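# Move glass vial onto lab balance pan and close doors

## Task

Carry the vial from the shelved bench by the door to the balance on the shelved bench by the window, stand it upright on the balance pan, and close every glass door of the balance. The task fails if the balance is tipped, shoved out of position or its pan overloaded, if the vial reaches the floor, or if the vial breaks from a drop of more than a few centimetres or a hard knock. The parked cart, pedal bin and stool may be moved. Finish with the gripper released and the robot backed away, upright and not leaning.

## Robot and tools

Robot: a Hello Robot Stretch 3 with one arm. It has a two-wheeled base (0.33 m long, 0.34 m wide), a lift that slides the arm up a mast, and a telescoping arm that reaches out to the robot's RIGHT side, ending in a wrist (yaw, pitch, roll) and a two-finger gripper. The base cannot strafe, so to shift the gripper forward or back you drive the base. Turning in place pivots about the point midway between the drive wheels, 0.05 m behind the front edge; with the arm in and wrist folded the swept radius is 0.28 m, and an unfolded level wrist reaches past that.

Frames: the base frame has its origin on the floor between the drive wheels, x forward, y left, z up. hand_pose is reported in it, located where the closed fingertips meet. The odometry frame is the base frame as it was at the start. Heading is positive to the left, -3.142 to 3.142.

Cameras: head_camera and nav_camera are on the head and aim with head_pan_rad and head_tilt_rad; wrist_camera rides on the gripper.

execute_actions takes "actions", a list run in order; an empty list just reports the current state with one image per camera. Each action may have "robot", "steps" (integer 1 to 450 control steps at 30 per second, default 1) and "until". {"steps": n} alone waits. "robot" is one command, a list of up to 8 commands run one after another, or {"stop": true} to brake everything and clear the queue. A command can contain:
- "base": exactly one of {"translate_m": d}, a straight drive of d metres relative to where the base is when that command begins (forward positive, |d| at most 1), or {"rotate_rad": d}, a spin in place by d radians relative to the current heading (left/counter-clockwise positive, |d| at most 3.2). These are offsets, not poses.
- "joints": absolute targets by name; unnamed joints keep their previous targets. lift_m 0 to 1.1 (arm height on mast, metres); arm_m 0 to 0.52 (extension, metres); wrist_yaw_rad -1.345 to 4.42 (0 along the arm, positive toward the front, 3.0 folded over the base); wrist_pitch_rad -1.57 to 0.451 (0 level, negative tips fingers down); wrist_roll_rad -2.911 to 2.911 (0 fingers side by side); gripper_m -0.089 to 0.179 (larger is wider; actual fingertip gap is about 0.007 smaller when nearly shut, 0.025 smaller when wide; zero gap below 0.007); head_pan_rad -3.953 to 1.73 (0 forward, positive left, -1.57 looks along the arm); head_tilt_rad -1.53 to 0.419 (negative down).
- "contact_limits": {"arm_m": effort percent 1 to 100}, the motor effort at which that arm motion halts; smaller is gentler.
- In a queue, {"pause_s": s} waits up to 15 s.
Base and joint motions in one command start together. A new command takes over immediately and throws away the rest of any older queue. Any out-of-range or malformed value rejects the whole call and nothing runs.

"until" ends the action early. {"robot": {"status": "ended"}} fires once nothing reads "moving" and no queue is running; use it with steps 450 to wait for a motion to finish. You can also test fields with comparisons such as {"lift_m": [">", 0.3]} or statuses like {"arm_m_status": ["!=", "moving"]}; {"any": {"status": "ended"}} fires when the first motion or queue ends.

zoom_image: "camera" (head_camera, nav_camera or wrist_camera) and "region" [x0, y0, x1, y1] in pixels of that camera's last image, origin top-left, at most 504 by 504.

finished_scene: "scene" is the integer of the scene being ended. It is final; call it only after every motion has come to rest and the goal holds.

Results: base_status gives progress as (distance done of goal). joint_goals and joint_status list each joint's target and state: moving, done (within tolerance), off_target (stuck short, may still push), contact_stop (hit something; that joint goes slack until commanded again), time_out, stopped, not_commanded, torque_fault (a wrist servo cut out for about 10 s; it is limp and refuses goals). measured_speeds are encoder speeds. refusals, queue and queue_left track the queue; "refused:" and "dropped:" lines explain why a goal or the rest of a queue was skipped. robot.on_its_own appears when the robot has changed a goal by itself, a joint is slack or off, a motor strains at rest, or base_tilt has drifted 3 degrees or more. motor_effort is percent with peak in brackets; readings have fixed biases. lidar_m has 12 sectors of 30 degrees, first straight ahead, counter-clockwise, at 0.17 m height; it misses glass. wrist_depth_mm and head_depth_mm are 7x7 median depth grids. Neither gripper_m nor "done" proves something is held; check with cameras.

Speed: the base is fast only when stowed (lift_m under 0.30, arm_m under 0.03, wrist_yaw_rad over 2.54); otherwise 0.10 m/s and 0.63 rad/s.

Gripping: command gripper_m below the vial's width to hold; to let go, open at least 0.02 above where the fingers first touched. Overly hard squeezing triggers a stall guard and the vial may slip.

Avoid: folding or unfolding the wrist unless lift_m is 0.32 to 0.95, pitch -0.4 and roll near 0; yaw below -0.4 without pitch at -0.5 or lower. Pushing with the arm high (gripper over about 0.45 m) on something rigid can topple the robot, more so on a second push; use low contact limits near the balance. Do not drive while gripping or pressing on fixed objects, and watch for snagging, especially reversing. If tilted, reverse the last move in small steps, pull the gripper free, and drop lift_m to about 0.2 if needed. Lower the vial gently onto the pan, never drop it, do not bump the balance, then open, withdraw and back away.

Each tool is called after "Call:" as name(argument=value, ...), one argument or row to a line, values as JSON.

## Session

Call:
execute_actions(
  actions=[],
)

Scene clock: 0.00 s.
robot.base_odometry: x=+0.000 y=+0.000 heading=+0.000 (m, m, rad; robot's odometry frame)
robot.turned_by_wheels: +0.000 (rad since the last result)
robot.turned_by_imu: +0.000 (rad since the last result)
robot.base_tilt: forward=+0.3 right=-2.2 (deg)
robot.lidar_m: 1.82 1.76 2.46 1.68 1.67 1.88 1.73 1.59 1.91 1.03 1.03 1.18
robot.head_depth_mm: 2124 2699 2707 2727 2751 2765 2261 / 2151 2610 2639 2656 2671 2729 2221 / 2132 2508 2557 2547 2594 1804 2044 / 2134 2475 2466 2473 2474 2443 2222 / 2132 2375 2382 2397 2346 2379 2235 / 2166 2330 2315 2351 2300 2369 2203 / 2163 2259 2243 2286 2233 2305 2194
robot.base_status: not_commanded
robot.joint_positions: lift_m=+0.468 arm_m=+0.002 wrist_yaw_rad=+3.086 wrist_pitch_rad=-0.516 wrist_roll_rad=-0.017 gripper_m=+0.037 head_pan_rad=-0.001 head_tilt_rad=-0.022
robot.joint_goals: lift_m=+0.468 arm_m=+0.002 wrist_yaw_rad=+3.086 wrist_pitch_rad=-0.516 wrist_roll_rad=-0.017 gripper_m=+0.037 head_pan_rad=-0.001 head_tilt_rad=-0.022
robot.joint_status: lift_m=not_commanded arm_m=not_commanded wrist_yaw_rad=not_commanded wrist_pitch_rad=not_commanded wrist_roll_rad=not_commanded gripper_m=not_commanded head_pan_rad=not_commanded head_tilt_rad=not_commanded
robot.measured_speeds: translate_m=+0.000 rotate_rad=+0.000 lift_m=+0.000 arm_m=+0.000 wrist_yaw_rad=+0.000 wrist_pitch_rad=+0.000 wrist_roll_rad=+0.000 head_pan_rad=+0.000 head_tilt_rad=+0.000
robot: refusals=0 queue=idle queue_left=0
robot.motor_effort: left_wheel=+0 right_wheel=+0 lift_m=+40 arm_m=+0 wrist_yaw_rad=+1 wrist_pitch_rad=+4 wrist_roll_rad=+0 gripper_m=+0 head_pan_rad=+1 head_tilt_rad=+2 (%)
robot.hand_pose: x=-0.0094 y=+0.0633 z=+0.4598 quat_wxyz=(+0.198, +0.682, +0.163, +0.684) (m; robot's base frame)
robot.wrist_depth_mm: - - - - - - - / - - - - - - - / - - - - - - - / 898 864 869 872 866 875 843 / 737 746 722 730 734 725 732 / 640 618 629 626 611 626 623 / 561 560 - - 551 555 554
pictures: head_camera (sideways: a quarter turn clockwise sets it upright), nav_camera (sideways: a quarter turn counterclockwise sets it upright), wrist_camera
Images, in order (width x height): head_camera 896x504, nav_camera 672x504, wrist_camera 644x364.

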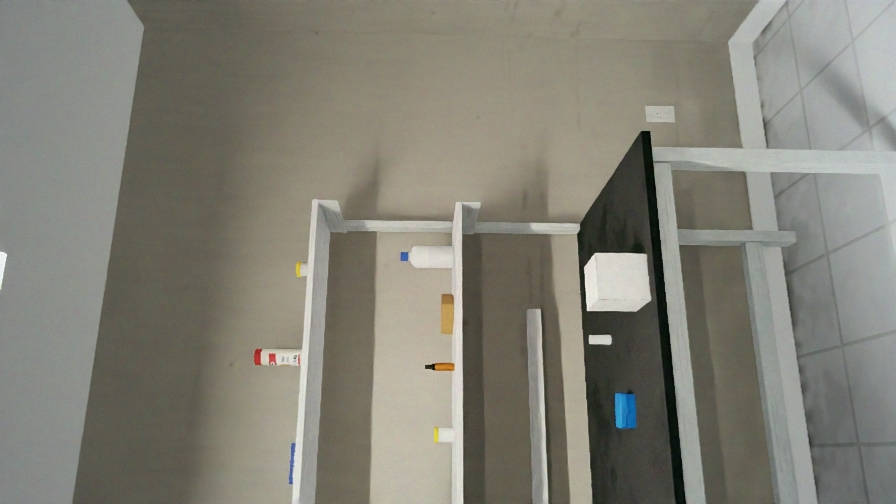

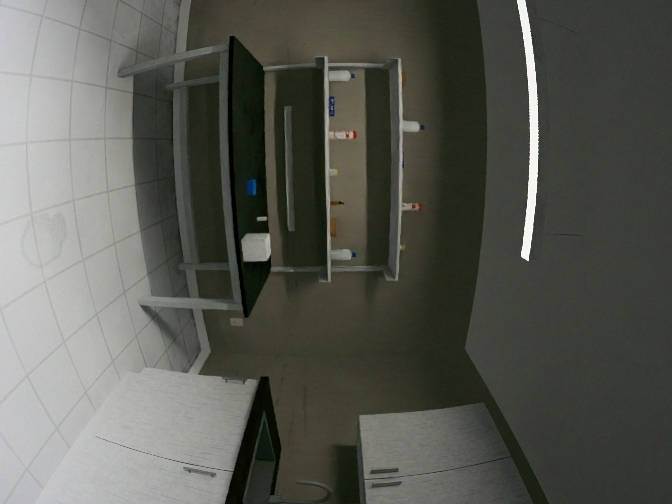

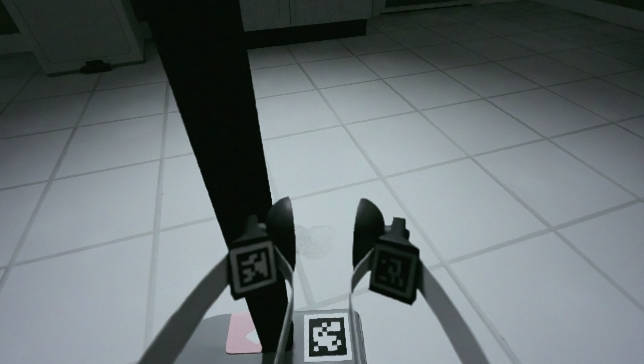

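Call:
execute_actions(
  actions=[
    {"robot":{"joints":{"head_pan_rad":1.5,"head_tilt_rad":-0.4}},"steps":99,"until":{"robot":{"status":"ended"}}},
  ],
)

Call:
execute_actions(
  actions=[
    {"robot":{"joints":{"head_pan_rad":-1.7}},"steps":199,"until":{"robot":{"status":"ended"}}},
  ],
)

Call:
execute_actions(
  actions=[
    {"robot":{"joints":{"head_pan_rad":-3.1}},"steps":99,"until":{"robot":{"status":"ended"}}},
  ],
)

Scene clock: 3.33 s.
robot.base_odometry: x=+0.000 y=+0.000 heading=+0.000 (m, m, rad; robot's odometry frame)
robot.turned_by_wheels: +0.000 (rad since the last result)
robot.turned_by_imu: -0.001 (rad since the last result)
robot.base_tilt: forward=+0.4 right=-2.1 (deg)
robot.lidar_m: 1.82 1.76 2.45 1.68 1.67 1.88 1.73 1.59 1.91 1.03 1.03 1.18
robot.head_depth_mm: 2167 2330 2561 2816 2336 1788 1435 / 2093 2264 2450 2675 2341 1769 1444 / 1605 2114 2284 2512 2206 1762 1441 / 1536 1646 1776 1914 2073 1767 1430 / 1478 1581 1692 1826 1994 1786 1429 / 1424 1535 1645 1760 1899 1764 1422 / 1384 1480 1580 1704 1832 1759 1430
robot.base_status: not_commanded
robot.joint_positions: lift_m=+0.468 arm_m=+0.002 wrist_yaw_rad=+3.086 wrist_pitch_rad=-0.516 wrist_roll_rad=-0.017 gripper_m=+0.037 head_pan_rad=+1.493 head_tilt_rad=-0.395
robot.joint_goals: lift_m=+0.468 arm_m=+0.002 wrist_yaw_rad=+3.086 wrist_pitch_rad=-0.516 wrist_roll_rad=-0.017 gripper_m=+0.037 head_pan_rad=+1.500 head_tilt_rad=-0.400
robot.joint_status: lift_m=not_commanded arm_m=not_commanded wrist_yaw_rad=not_commanded wrist_pitch_rad=not_commanded wrist_roll_rad=not_commanded gripper_m=not_commanded head_pan_rad=done head_tilt_rad=done
robot.measured_speeds: translate_m=+0.000 rotate_rad=+0.000 lift_m=+0.000 arm_m=+0.000 wrist_yaw_rad=+0.000 wrist_pitch_rad=+0.000 wrist_roll_rad=+0.000 head_pan_rad=+0.000 head_tilt_rad=+0.000
robot: refusals=0 queue=done queue_left=0
robot.motor_effort: left_wheel=+0(0) right_wheel=+0(0) lift_m=+40(40) arm_m=+0(1) wrist_yaw_rad=-1(1) wrist_pitch_rad=+4(4) wrist_roll_rad=+0(0) gripper_m=+0(0) head_pan_rad=+3(41) head_tilt_rad=-3(28) (%)
robot.hand_pose: x=-0.0094 y=+0.0633 z=+0.4598 quat_wxyz=(+0.198, +0.682, +0.163, +0.684) (m; robot's base frame)
robot.wrist_depth_mm: - - - - - - - / - - - - - - - / - - - - - - - / 874 858 875 855 836 845 853 / 727 734 722 727 727 709 710 / 622 641 649 634 609 617 623 / 548 559 - - 554 560 554
pictures: head_camera (sideways: a quarter turn clockwise sets it upright), nav_camera (sideways: a quarter turn counterclockwise sets it upright), wrist_camera
Images, in order (width x height): head_camera 896x504, nav_camera 672x504, wrist_camera 644x364.

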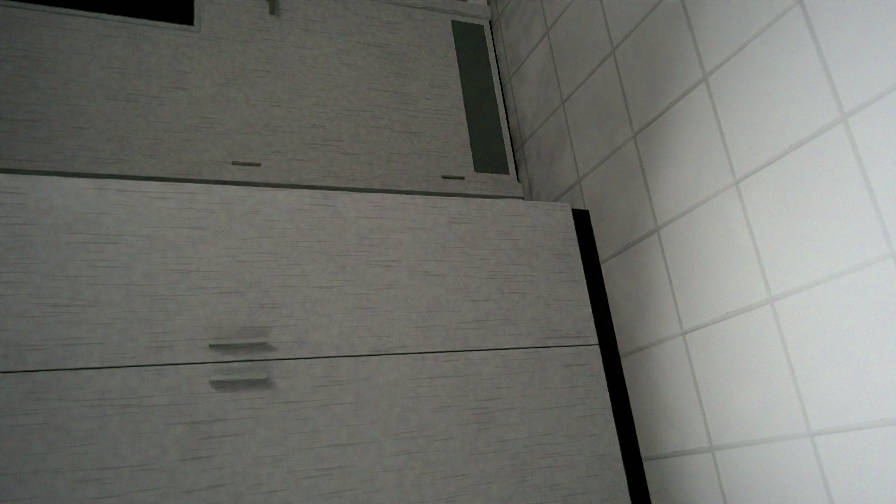

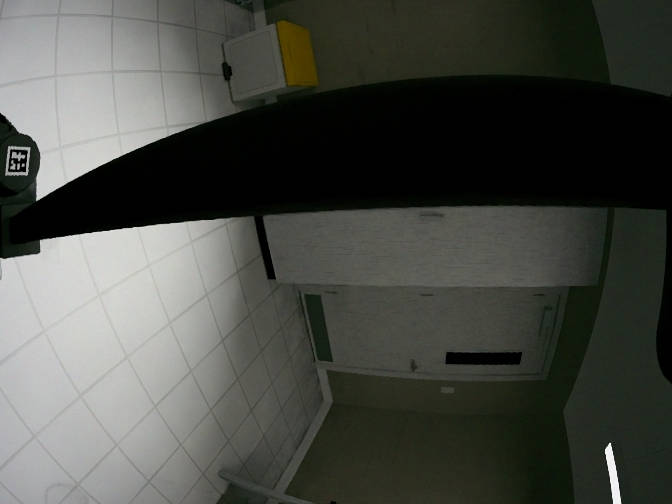

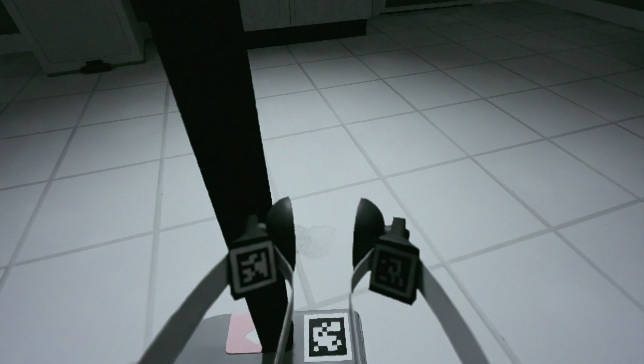

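Scene clock: 5.23 s.
robot.base_odometry: x=+0.000 y=+0.000 heading=+0.000 (m, m, rad; robot's odometry frame)
robot.turned_by_wheels: +0.000 (rad since the last result)
robot.turned_by_imu: +0.000 (rad since the last result)
robot.base_tilt: forward=+0.3 right=-2.2 (deg)
robot.lidar_m: 1.83 1.76 2.46 1.67 1.67 1.88 1.72 1.60 1.91 1.03 1.03 1.18
robot.head_depth_mm: 1720 1827 2004 2226 2326 1782 1431 / 1652 1782 1932 2129 2225 1781 1449 / 1584 1691 1839 2002 2122 1756 1435 / 1520 1626 1756 1214 2045 1671 1431 / 1166 1554 1293 1137 1223 1332 1435 / 1124 1444 1229 1092 1159 1269 1383 / 1084 1444 1202 1050 1103 1197 1332
robot.base_status: not_commanded
robot.joint_positions: lift_m=+0.468 arm_m=+0.002 wrist_yaw_rad=+3.086 wrist_pitch_rad=-0.516 wrist_roll_rad=-0.017 gripper_m=+0.037 head_pan_rad=-1.693 head_tilt_rad=-0.395
robot.joint_goals: lift_m=+0.468 arm_m=+0.002 wrist_yaw_rad=+3.086 wrist_pitch_rad=-0.516 wrist_roll_rad=-0.017 gripper_m=+0.037 head_pan_rad=-1.700 head_tilt_rad=-0.400
robot.joint_status: lift_m=not_commanded arm_m=not_commanded wrist_yaw_rad=not_commanded wrist_pitch_rad=not_commanded wrist_roll_rad=not_commanded gripper_m=not_commanded head_pan_rad=done head_tilt_rad=done
robot.measured_speeds: translate_m=+0.000 rotate_rad=+0.000 lift_m=+0.000 arm_m=+0.000 wrist_yaw_rad=+0.000 wrist_pitch_rad=+0.000 wrist_roll_rad=+0.000 head_pan_rad=+0.000 head_tilt_rad=+0.000
robot: refusals=0 queue=done queue_left=0
robot.motor_effort: left_wheel=+0(0) right_wheel=+0(0) lift_m=+40(40) arm_m=+0(0) wrist_yaw_rad=+0(1) wrist_pitch_rad=+4(4) wrist_roll_rad=+0(0) gripper_m=+1(1) head_pan_rad=-3(40) head_tilt_rad=-3(3) (%)
robot.hand_pose: x=-0.0094 y=+0.0633 z=+0.4598 quat_wxyz=(+0.198, +0.682, +0.163, +0.684) (m; robot's base frame)
robot.wrist_depth_mm: - - - - - - - / - - - - - - - / - - - - - - - / 875 838 838 886 868 860 845 / 722 740 745 737 739 725 727 / 634 635 631 640 598 625 619 / 559 563 - - 544 563 560
pictures: head_camera (sideways: a quarter turn clockwise sets it upright), nav_camera (sideways: a quarter turn counterclockwise sets it upright), wrist_camera
Images, in order (width x height): head_camera 896x504, nav_camera 672x504, wrist_camera 644x364.

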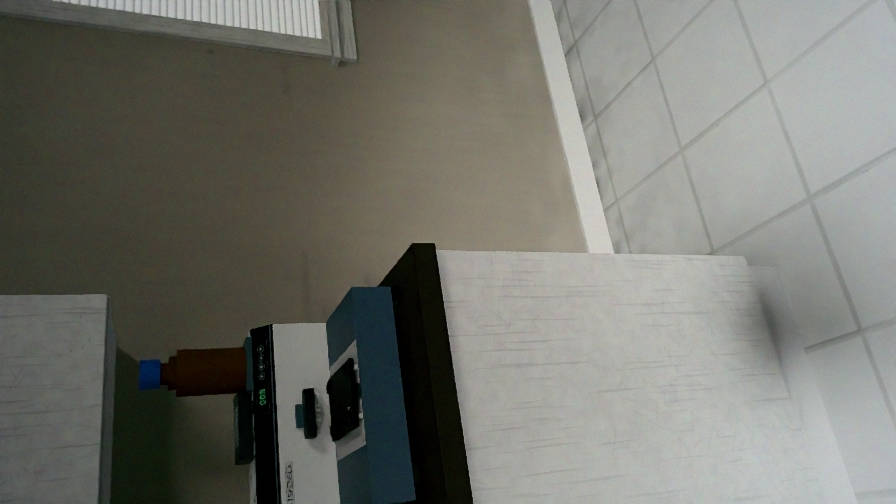

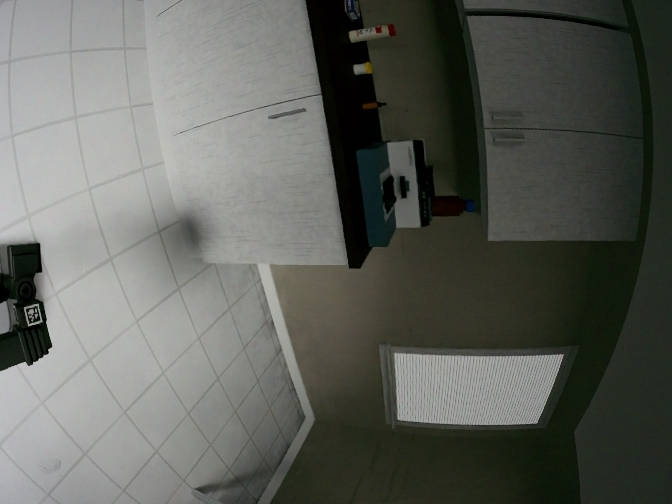

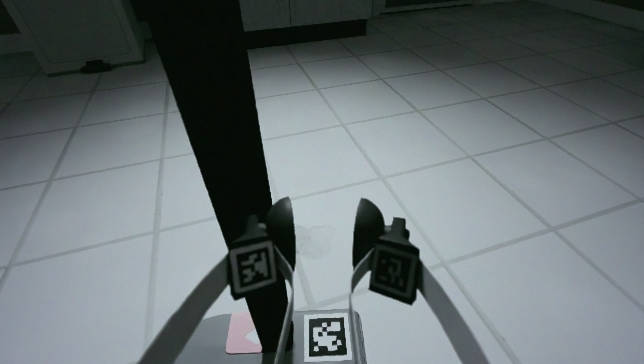

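Scene clock: 6.47 s.
robot.base_odometry: x=+0.000 y=+0.000 heading=+0.000 (m, m, rad; robot's odometry frame)
robot.turned_by_wheels: +0.000 (rad since the last result)
robot.turned_by_imu: +0.000 (rad since the last result)
robot.base_tilt: forward=+0.1 right=-2.1 (deg)
robot.lidar_m: 1.82 1.75 2.46 1.68 1.67 1.88 1.73 1.60 1.92 1.03 1.03 1.18
robot.head_depth_mm: 2232 2396 2005 2786 2165 1788 1433 / 2163 2300 2009 2667 2308 1770 1437 / 2130 2270 1974 2637 2285 1784 1439 / 2068 2174 1967 2537 2298 1783 1441 / 2012 2146 1949 2459 2314 1763 1428 / 1979 2114 1720 2433 2307 1778 1434 / 1922 2054 1561 2363 2267 1755 1430
robot.base_status: not_commanded
robot.joint_positions: lift_m=+0.468 arm_m=+0.002 wrist_yaw_rad=+3.086 wrist_pitch_rad=-0.516 wrist_roll_rad=-0.017 gripper_m=+0.037 head_pan_rad=-3.093 head_tilt_rad=-0.395
robot.joint_goals: lift_m=+0.468 arm_m=+0.002 wrist_yaw_rad=+3.086 wrist_pitch_rad=-0.516 wrist_roll_rad=-0.017 gripper_m=+0.037 head_pan_rad=-3.100 head_tilt_rad=-0.400
robot.joint_status: lift_m=not_commanded arm_m=not_commanded wrist_yaw_rad=not_commanded wrist_pitch_rad=not_commanded wrist_roll_rad=not_commanded gripper_m=not_commanded head_pan_rad=done head_tilt_rad=done
robot.measured_speeds: translate_m=+0.000 rotate_rad=+0.000 lift_m=+0.000 arm_m=+0.000 wrist_yaw_rad=+0.000 wrist_pitch_rad=+0.000 wrist_roll_rad=+0.000 head_pan_rad=+0.000 head_tilt_rad=+0.000
robot: refusals=0 queue=done queue_left=0
robot.motor_effort: left_wheel=+0(0) right_wheel=+0(0) lift_m=+39(40) arm_m=+0(0) wrist_yaw_rad=+0(0) wrist_pitch_rad=+4(4) wrist_roll_rad=+0(0) gripper_m=+0(0) head_pan_rad=-2(41) head_tilt_rad=-2(3) (%)
robot.hand_pose: x=-0.0094 y=+0.0633 z=+0.4598 quat_wxyz=(+0.198, +0.682, +0.163, +0.684) (m; robot's base frame)
robot.wrist_depth_mm: - - - - - - - / - - - - - - - / - - - - - - - / 850 864 876 863 847 859 868 / 746 737 705 736 733 709 735 / 647 633 622 628 613 620 614 / 565 561 - - 554 551 552
pictures: head_camera (sideways: a quarter turn clockwise sets it upright), nav_camera (sideways: a quarter turn counterclockwise sets it upright), wrist_camera
Images, in order (width x height): head_camera 896x504, nav_camera 672x504, wrist_camera 644x364.

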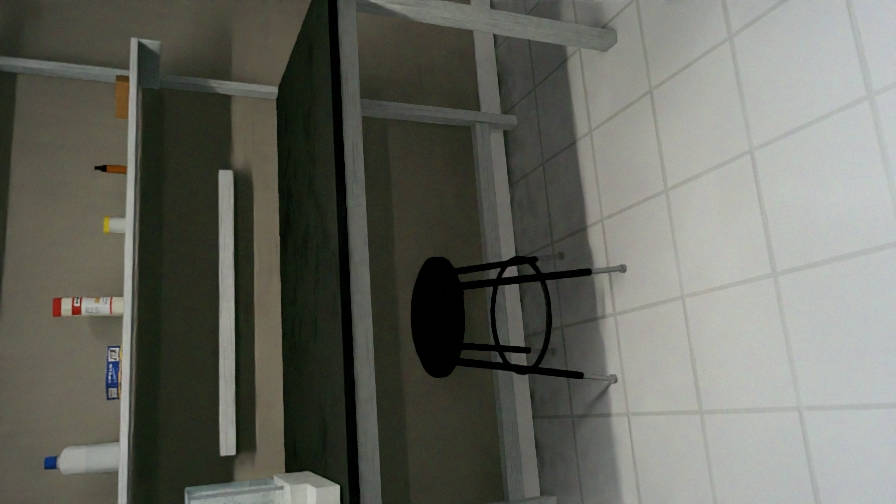

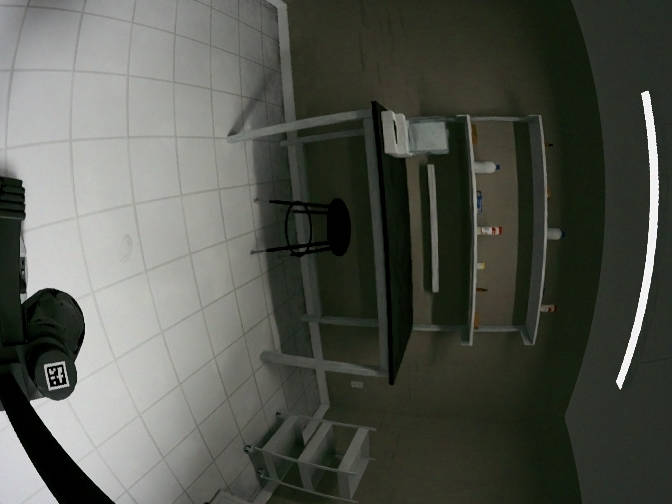

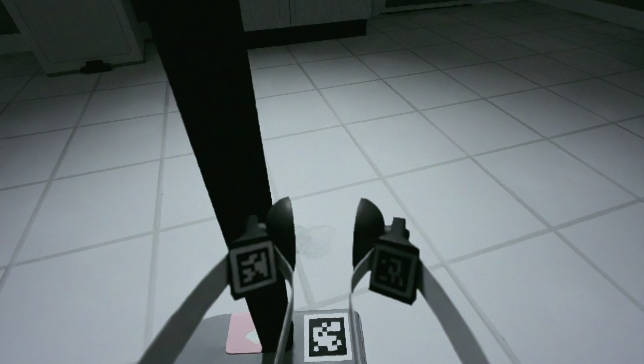

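Call:
execute_actions(
  actions=[
    {"robot":[{"joints":{"lift_m":0.28,"wrist_pitch_rad":-0.4,"head_pan_rad":-1.45,"head_tilt_rad":-0.6},"base":{"rotate_rad":0.4}},{"base":{"translate_m":-1}},{"base":{"rotate_rad":-1.7}},{"joints":{"lift_m":0.9}}],"steps":450,"until":{"robot":{"status":"ended"}}},
    {"robot":{"joints":{"wrist_yaw_rad":0,"gripper_m":0}},"steps":200,"until":{"robot":{"status":"ended"}}},
  ],
)

Scene clock: 25.63 s.
robot.base_odometry: x=-0.921 y=-0.389 heading=-1.300 (m, m, rad; robot's odometry frame)
robot.turned_by_wheels: -1.300 (rad since the last result)
robot.turned_by_imu: -1.298 (rad since the last result)
robot.base_tilt: forward=+0.3 right=-2.2 (deg)
robot.lidar_m: 1.51 1.06 1.30 2.72 2.53 1.88 1.69 1.31 0.85 0.83 0.61 1.57
robot.head_depth_mm: 1100 1200 925 674 1084 1511 - / 1108 1222 923 672 1657 - - / 1101 861 793 670 1697 - - / 789 828 701 643 1686 1488 1255 / 1074 859 713 659 1729 1451 1206 / 1160 1296 1386 667 811 1367 1231 / 1195 1318 1467 1640 1760 1475 1256
robot.base_status: done (rotate_rad -1.6999 of -1.7000)
robot.joint_positions: lift_m=+0.900 arm_m=+0.002 wrist_yaw_rad=+0.003 wrist_pitch_rad=-0.419 wrist_roll_rad=-0.017 gripper_m=+0.000 head_pan_rad=-1.457 head_tilt_rad=-0.593
robot.joint_goals: lift_m=+0.900 arm_m=+0.002 wrist_yaw_rad=+0.000 wrist_pitch_rad=-0.400 wrist_roll_rad=-0.017 gripper_m=+0.000 head_pan_rad=-1.450 head_tilt_rad=-0.600
robot.joint_status: lift_m=done arm_m=not_commanded wrist_yaw_rad=done wrist_pitch_rad=done wrist_roll_rad=not_commanded gripper_m=done head_pan_rad=done head_tilt_rad=done
robot.measured_speeds: translate_m=+0.000 rotate_rad=+0.000 lift_m=+0.000 arm_m=+0.000 wrist_yaw_rad=+0.000 wrist_pitch_rad=+0.000 wrist_roll_rad=+0.000 head_pan_rad=+0.000 head_tilt_rad=+0.000
robot: refusals=0 queue=done queue_left=0
robot.motor_effort: left_wheel=+1(9) right_wheel=-2(8) lift_m=+51(53) arm_m=-1(0) wrist_yaw_rad=-3(4) wrist_pitch_rad=+6(7) wrist_roll_rad=+0(0) gripper_m=-2(81) head_pan_rad=+4(42) head_tilt_rad=-4(22) (%)
robot.hand_pose: x=-0.0209 y=-0.3717 z=+0.9121 quat_wxyz=(+0.698, +0.149, -0.685, -0.145) (m; robot's base frame)
robot.wrist_depth_mm: - 323 321 493 575 578 584 / - 335 327 345 347 342 342 / - 374 377 367 367 362 358 / - 473 - - 822 766 - / - - - - - 706 - / - - 634 - - - - / - - - - - - -
pictures: head_camera (sideways: a quarter turn clockwise sets it upright), nav_camera (sideways: a quarter turn counterclockwise sets it upright), wrist_camera
Images, in order (width x height): head_camera 896x504, nav_camera 672x504, wrist_camera 644x364.

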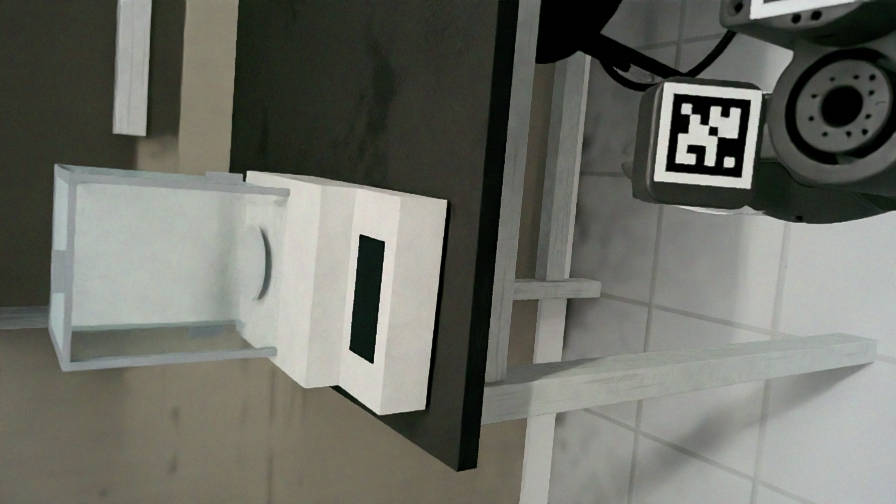

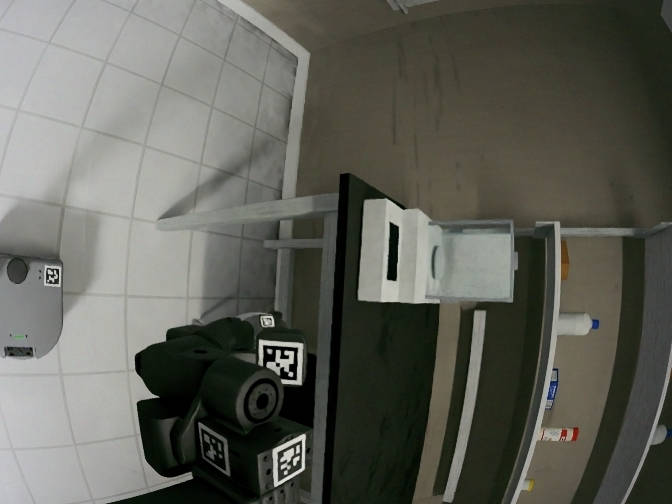

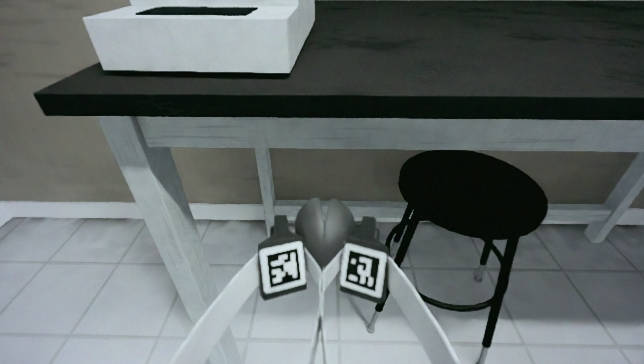

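Call:
execute_actions(
  actions=[
    {"robot":[{"joints":{"lift_m":1.0,"wrist_pitch_rad":0,"wrist_yaw_rad":1.1,"head_pan_rad":-1.1,"head_tilt_rad":-0.3},"base":{"translate_m":-0.3}},{"joints":{"arm_m":0.45}}],"steps":450,"until":{"robot":{"status":"ended"}}},
  ],
)

Call:
zoom_image(
  camera="head_camera",
  region=[220,60,620,460],
)

Scene clock: 35.00 s.
robot.base_odometry: x=-1.001 y=-0.100 heading=-1.300 (m, m, rad; robot's odometry frame)
robot.turned_by_wheels: +0.000 (rad since the last result)
robot.turned_by_imu: -0.002 (rad since the last result)
robot.base_tilt: forward=+0.3 right=-2.0 (deg)
robot.lidar_m: 1.81 1.33 1.72 2.67 2.11 1.56 1.39 1.04 0.73 0.73 0.77 1.88
robot.head_depth_mm: 1110 1064 1245 1281 805 615 1429 / 1184 1226 1315 1163 803 642 1498 / 1209 1246 933 933 798 679 1545 / 1293 1316 977 892 739 1587 1544 / 1356 1432 1526 927 730 1809 1538 / 1437 1517 1611 1730 774 866 932 / 1506 1608 1714 1851 1953 1923 1542
robot.base_status: done (translate_m -0.3000 of -0.3000)
robot.joint_positions: lift_m=+1.000 arm_m=+0.450 wrist_yaw_rad=+1.099 wrist_pitch_rad=-0.022 wrist_roll_rad=-0.017 gripper_m=+0.000 head_pan_rad=-1.107 head_tilt_rad=-0.310
robot.joint_goals: lift_m=+1.000 arm_m=+0.450 wrist_yaw_rad=+1.100 wrist_pitch_rad=+0.000 wrist_roll_rad=-0.017 gripper_m=+0.000 head_pan_rad=-1.100 head_tilt_rad=-0.300
robot.joint_status: lift_m=done arm_m=done wrist_yaw_rad=done wrist_pitch_rad=done wrist_roll_rad=not_commanded gripper_m=done head_pan_rad=done head_tilt_rad=done
robot.measured_speeds: translate_m=+0.000 rotate_rad=+0.000 lift_m=+0.000 arm_m=+0.000 wrist_yaw_rad=+0.000 wrist_pitch_rad=+0.000 wrist_roll_rad=+0.000 head_pan_rad=+0.000 head_tilt_rad=+0.000
robot: refusals=0 queue=done queue_left=0
robot.motor_effort: left_wheel=+1(2) right_wheel=-2(5) lift_m=+51(55) arm_m=+3(4) wrist_yaw_rad=+2(4) wrist_pitch_rad=+7(8) wrist_roll_rad=+0(0) gripper_m=-2(2) head_pan_rad=+3(24) head_tilt_rad=+5(28) (%)
robot.hand_pose: x=+0.2063 y=-0.7110 z=+1.1086 quat_wxyz=(+0.613, +0.373, -0.593, +0.366) (m; robot's base frame)
robot.wrist_depth_mm: - - - - 565 624 548 / - - - - 383 670 550 / - - - - 388 687 552 / - - - - 423 720 563 / - - 427 - 380 631 565 / - 396 315 294 354 447 446 / - 279 275 313 339 346 353
pictures: head_camera (sideways: a quarter turn clockwise sets it upright), nav_camera (sideways: a quarter turn counterclockwise sets it upright), wrist_camera
Images, in order (width x height): head_camera 896x504, nav_camera 672x504, wrist_camera 644x364.

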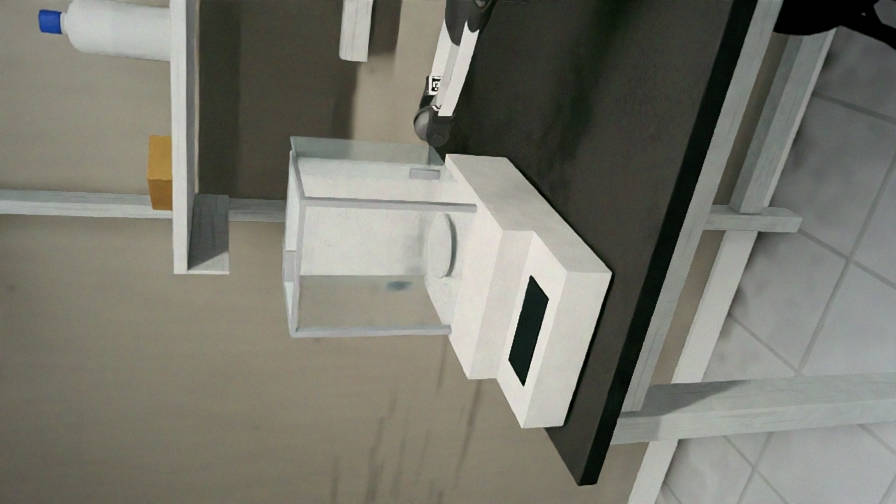

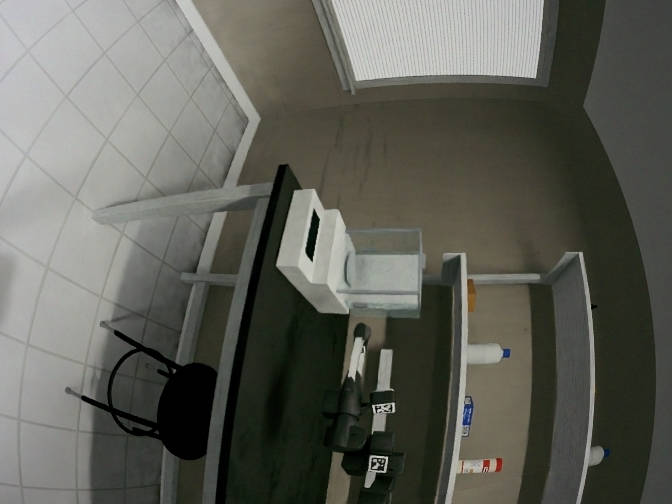

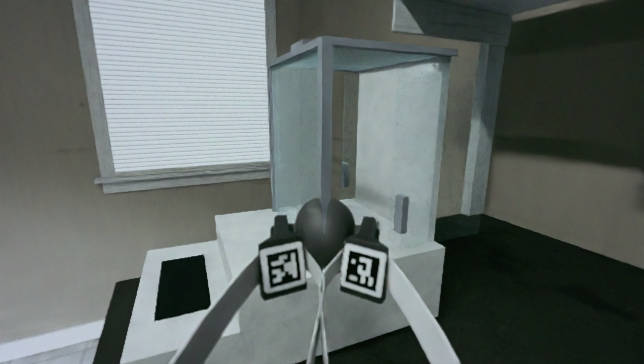

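Region (220, 60, 620, 460) of head_camera's 896x504 image, scaled by 1.260, with more detail than that image has.

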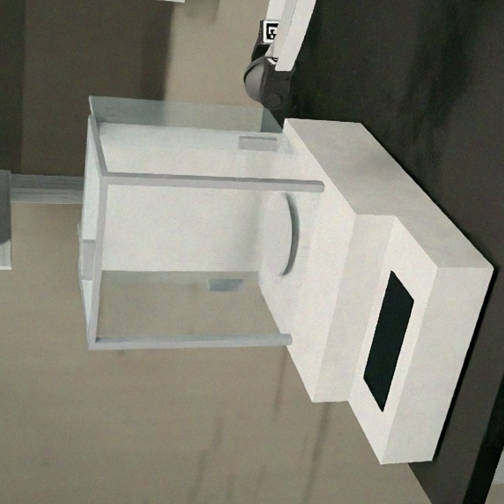

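Call:
execute_actions(
  actions=[
    {"robot":[{"joints":{"arm_m":0}},{"joints":{"lift_m":0.9,"wrist_pitch_rad":-0.4},"base":{"rotate_rad":1.4}},{"joints":{"wrist_yaw_rad":3,"lift_m":0.28,"head_pan_rad":-1.57,"head_tilt_rad":-0.65},"base":{"translate_m":0.3}},{"base":{"translate_m":1}},{"base":{"translate_m":1}},{"base":{"rotate_rad":1.74}},{"joints":{"lift_m":0.8}},{"joints":{"wrist_yaw_rad":0,"gripper_m":0.1,"wrist_pitch_rad":0,"wrist_roll_rad":0}}],"steps":450},
    {"steps":450,"until":{"robot":{"status":"ended"}}},
    {"steps":450,"until":{"robot":{"status":"ended"}}},
  ],
)

Scene clock: 71.80 s.
robot.base_odometry: x=+1.287 y=+0.129 heading=+1.840 (m, m, rad; robot's odometry frame)
robot.turned_by_wheels: +3.140 (rad since the last result)
robot.turned_by_imu: +3.125 (rad since the last result)
robot.base_tilt: forward=+0.3 right=-2.1 (deg)
robot.lidar_m: 1.94 1.94 2.64 2.82 1.19 0.86 0.82 0.68 1.09 1.04 1.08 0.92
robot.head_depth_mm: 990 1104 1163 871 565 603 1285 / 986 1067 1162 876 685 618 1279 / 993 1063 1159 869 702 617 - / 987 1061 1153 867 701 613 1207 / 987 1063 1144 867 699 614 1223 / 980 1058 1145 865 695 611 1225 / 984 1062 1134 863 694 609 1220
robot.base_status: done (rotate_rad +1.7399 of +1.7400)
robot.joint_positions: lift_m=+0.800 arm_m=+0.003 wrist_yaw_rad=+0.003 wrist_pitch_rad=-0.023 wrist_roll_rad=-0.005 gripper_m=+0.100 head_pan_rad=-1.563 head_tilt_rad=-0.642
robot.joint_goals: lift_m=+0.800 arm_m=+0.000 wrist_yaw_rad=+0.000 wrist_pitch_rad=+0.000 wrist_roll_rad=+0.000 gripper_m=+0.100 head_pan_rad=-1.570 head_tilt_rad=-0.650
robot.joint_status: lift_m=done arm_m=done wrist_yaw_rad=done wrist_pitch_rad=done wrist_roll_rad=done gripper_m=done head_pan_rad=done head_tilt_rad=done
robot.measured_speeds: translate_m=+0.000 rotate_rad=+0.000 lift_m=+0.000 arm_m=+0.000 wrist_yaw_rad=+0.000 wrist_pitch_rad=+0.000 wrist_roll_rad=+0.000 head_pan_rad=+0.000 head_tilt_rad=+0.000
robot: refusals=0 queue=done queue_left=0
robot.motor_effort: left_wheel=-2(8) right_wheel=+2(11) lift_m=+51(53) arm_m=-4(3) wrist_yaw_rad=-3(2) wrist_pitch_rad=+7(8) wrist_roll_rad=+2(5) gripper_m=+0(81) head_pan_rad=-2(30) head_tilt_rad=-4(29) (%)
robot.hand_pose: x=-0.0207 y=-0.4034 z=+0.9083 quat_wxyz=(+0.709, +0.010, -0.705, -0.008) (m; robot's base frame)
robot.wrist_depth_mm: 841 833 826 831 816 814 816 / 830 888 859 834 885 872 863 / 886 906 897 904 908 872 894 / 866 855 843 850 859 849 892 / 519 512 513 514 511 233 189 / 365 362 350 363 368 208 178 / 283 286 280 282 282 255 186
pictures: head_camera (sideways: a quarter turn clockwise sets it upright), nav_camera (sideways: a quarter turn counterclockwise sets it upright), wrist_camera
Images, in order (width x height): head_camera 896x504, nav_camera 672x504, wrist_camera 644x364.

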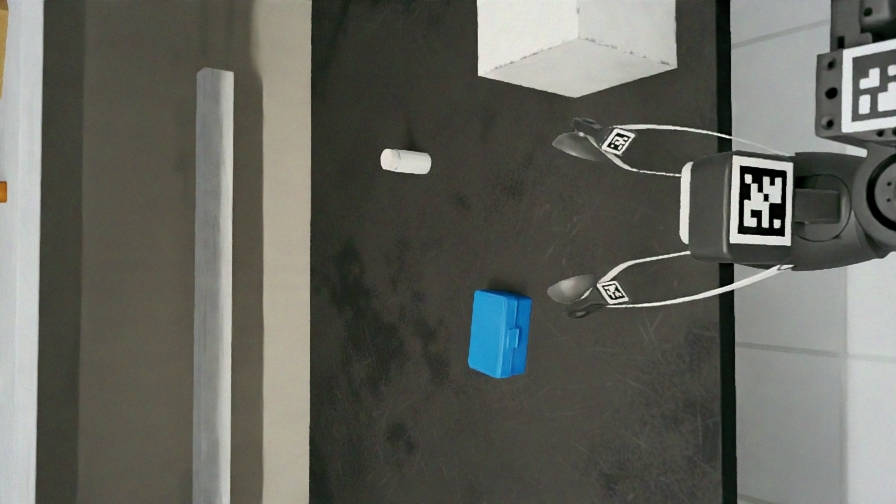

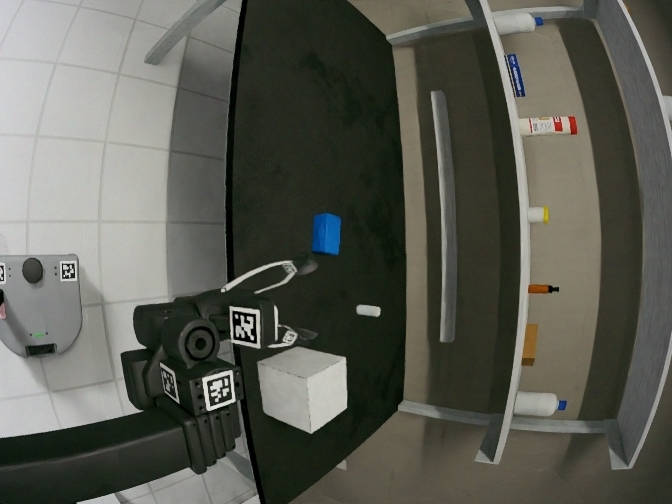

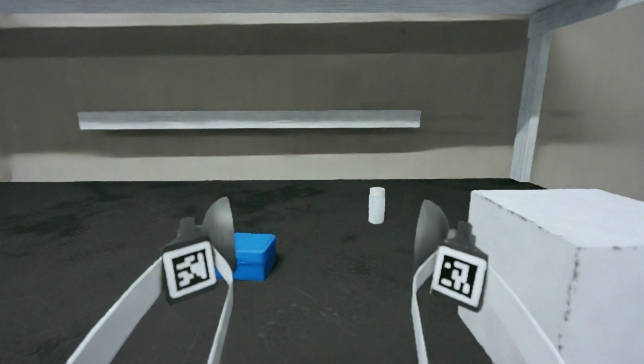

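Call:
execute_actions(
  actions=[
    {"robot":[{"joints":{"arm_m":0.3,"lift_m":0.83,"wrist_pitch_rad":-0.3}},{"joints":{"wrist_yaw_rad":-0.37,"lift_m":0.79,"arm_m":0.34}}],"steps":450,"until":{"robot":{"status":"ended"}}},
  ],
)

Scene clock: 77.70 s.
robot.base_odometry: x=+1.287 y=+0.129 heading=+1.840 (m, m, rad; robot's odometry frame)
robot.turned_by_wheels: +0.000 (rad since the last result)
robot.turned_by_imu: -0.001 (rad since the last result)
robot.base_tilt: forward=+0.3 right=-2.0 (deg)
robot.lidar_m: 1.94 1.94 2.63 2.83 1.19 0.85 0.82 0.68 1.09 1.04 1.07 0.92
robot.head_depth_mm: 993 1101 1164 881 563 - - / 986 1060 1157 - 701 618 1230 / 983 1062 1159 - 681 615 1227 / 983 1066 1148 888 691 612 1227 / 987 1063 1141 868 697 614 1225 / 988 1062 1140 864 694 612 1222 / 982 1064 1136 861 695 611 1224
robot.base_status: done (rotate_rad +1.7399 of +1.7400)
robot.joint_positions: lift_m=+0.790 arm_m=+0.340 wrist_yaw_rad=-0.367 wrist_pitch_rad=-0.313 wrist_roll_rad=-0.004 gripper_m=+0.100 head_pan_rad=-1.563 head_tilt_rad=-0.642
robot.joint_goals: lift_m=+0.790 arm_m=+0.340 wrist_yaw_rad=-0.370 wrist_pitch_rad=-0.300 wrist_roll_rad=+0.000 gripper_m=+0.100 head_pan_rad=-1.570 head_tilt_rad=-0.650
robot.joint_status: lift_m=done arm_m=done wrist_yaw_rad=done wrist_pitch_rad=done wrist_roll_rad=done gripper_m=done head_pan_rad=done head_tilt_rad=done
robot.measured_speeds: translate_m=+0.000 rotate_rad=+0.000 lift_m=+0.000 arm_m=+0.000 wrist_yaw_rad=+0.000 wrist_pitch_rad=+0.000 wrist_roll_rad=+0.000 head_pan_rad=+0.000 head_tilt_rad=+0.000
robot: refusals=0 queue=done queue_left=0
robot.motor_effort: left_wheel=-2(2) right_wheel=+2(2) lift_m=+28(52) arm_m=+3(2) wrist_yaw_rad=-2(1) wrist_pitch_rad=+4(7) wrist_roll_rad=+1(2) gripper_m=+0(0) head_pan_rad=-3(2) head_tilt_rad=-4(4) (%)
robot.hand_pose: x=-0.1064 y=-0.7052 z=+0.8273 quat_wxyz=(+0.668, -0.018, -0.705, -0.236) (m; robot's base frame)
robot.wrist_depth_mm: 423 459 500 563 616 694 811 / 459 494 538 597 655 775 906 / 465 464 456 457 449 444 444 / 331 331 327 308 321 319 317 / 259 258 254 254 254 251 248 / 209 210 201 208 206 214 206 / 183 177 177 175 175 175 173
pictures: head_camera (sideways: a quarter turn clockwise sets it upright), nav_camera (sideways: a quarter turn counterclockwise sets it upright), wrist_camera
Images, in order (width x height): head_camera 896x504, nav_camera 672x504, wrist_camera 644x364.

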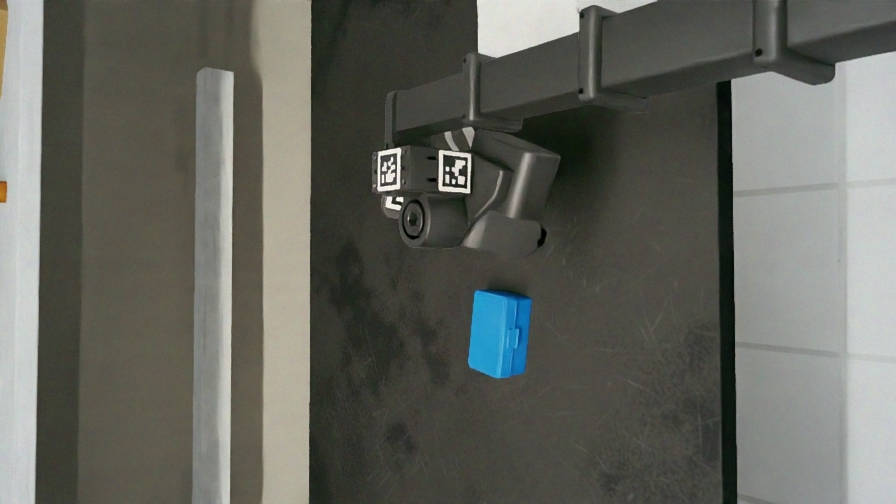

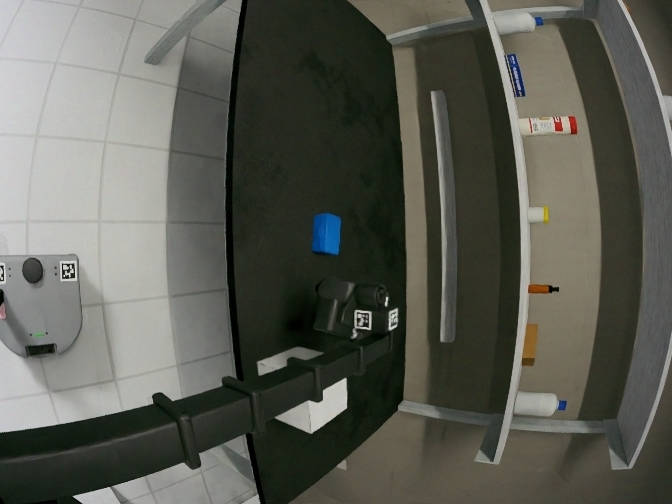

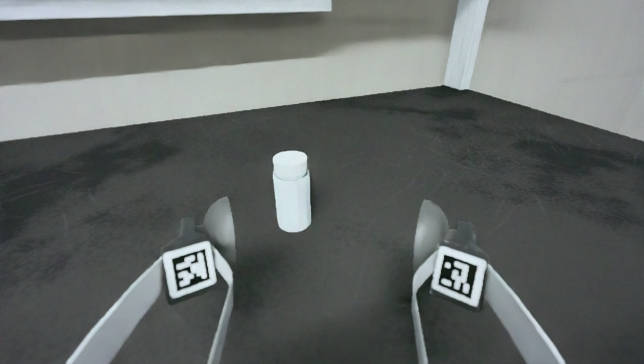

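Call:
execute_actions(
  actions=[
    {"robot":{"joints":{"lift_m":0.768,"arm_m":0.42,"gripper_m":0.08}},"steps":450,"until":{"robot":{"status":"ended"}}},
  ],
)

Scene clock: 80.23 s.
robot.base_odometry: x=+1.287 y=+0.129 heading=+1.840 (m, m, rad; robot's odometry frame)
robot.turned_by_wheels: +0.000 (rad since the last result)
robot.turned_by_imu: -0.001 (rad since the last result)
robot.base_tilt: forward=+0.2 right=-2.1 (deg)
robot.lidar_m: 1.94 1.95 2.64 2.83 1.19 0.85 0.82 0.68 1.09 1.04 1.07 0.92
robot.head_depth_mm: 993 1103 1160 881 560 - - / 986 1067 1160 - 702 618 1220 / 984 1063 1169 - 702 615 1227 / 987 1067 1151 870 699 614 1227 / 986 1066 1148 865 697 614 1221 / 980 1060 1140 863 697 611 1225 / 987 1060 1142 864 696 610 1224
robot.base_status: done (rotate_rad +1.7399 of +1.7400)
robot.joint_positions: lift_m=+0.768 arm_m=+0.420 wrist_yaw_rad=-0.368 wrist_pitch_rad=-0.313 wrist_roll_rad=-0.004 gripper_m=+0.080 head_pan_rad=-1.563 head_tilt_rad=-0.642
robot.joint_goals: lift_m=+0.768 arm_m=+0.420 wrist_yaw_rad=-0.370 wrist_pitch_rad=-0.300 wrist_roll_rad=+0.000 gripper_m=+0.080 head_pan_rad=-1.570 head_tilt_rad=-0.650
robot.joint_status: lift_m=done arm_m=done wrist_yaw_rad=done wrist_pitch_rad=done wrist_roll_rad=done gripper_m=done head_pan_rad=done head_tilt_rad=done
robot.measured_speeds: translate_m=+0.000 rotate_rad=+0.000 lift_m=+0.000 arm_m=+0.000 wrist_yaw_rad=+0.000 wrist_pitch_rad=+0.000 wrist_roll_rad=+0.000 head_pan_rad=+0.000 head_tilt_rad=+0.000
robot: refusals=0 queue=done queue_left=0
robot.motor_effort: left_wheel=-2(2) right_wheel=+2(2) lift_m=+28(30) arm_m=+3(2) wrist_yaw_rad=-2(3) wrist_pitch_rad=+4(4) wrist_roll_rad=+1(1) gripper_m=+0(73) head_pan_rad=-3(2) head_tilt_rad=-4(4) (%)
robot.hand_pose: x=-0.1065 y=-0.7851 z=+0.8052 quat_wxyz=(+0.668, -0.019, -0.705, -0.237) (m; robot's base frame)
robot.wrist_depth_mm: 370 400 437 486 533 577 699 / 396 426 466 518 565 580 800 / 403 404 399 392 389 389 384 / 289 285 283 265 281 279 278 / 224 221 230 172 227 218 216 / 180 182 174 177 174 179 178 / 154 153 153 151 152 151 150
pictures: head_camera (sideways: a quarter turn clockwise sets it upright), nav_camera (sideways: a quarter turn counterclockwise sets it upright), wrist_camera
Images, in order (width x height): head_camera 896x504, nav_camera 672x504, wrist_camera 644x364.

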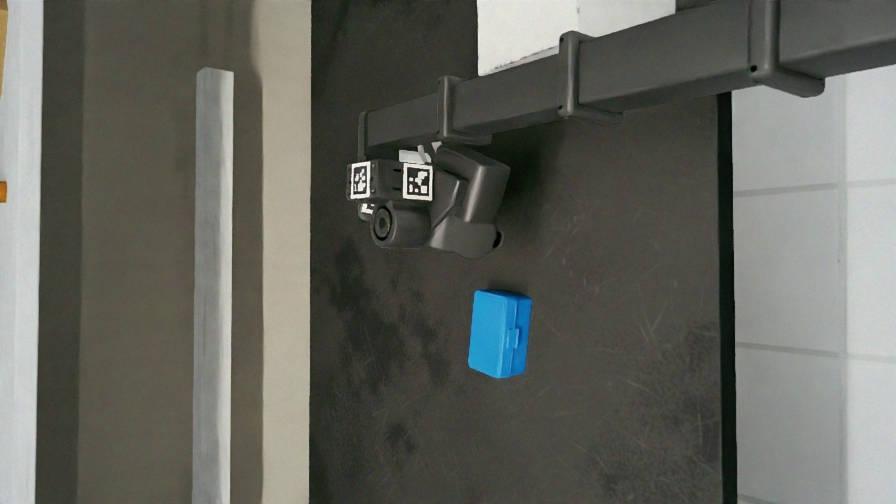

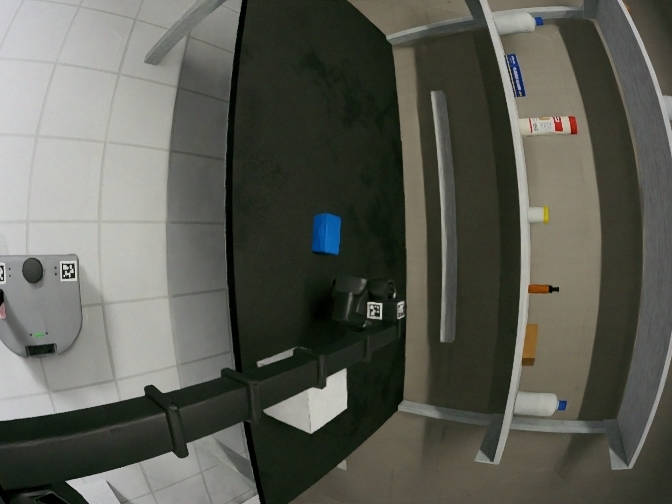

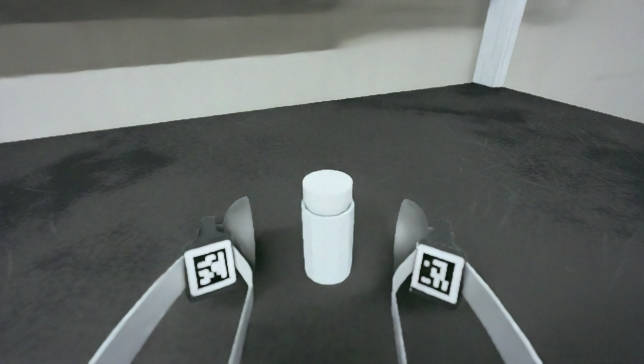

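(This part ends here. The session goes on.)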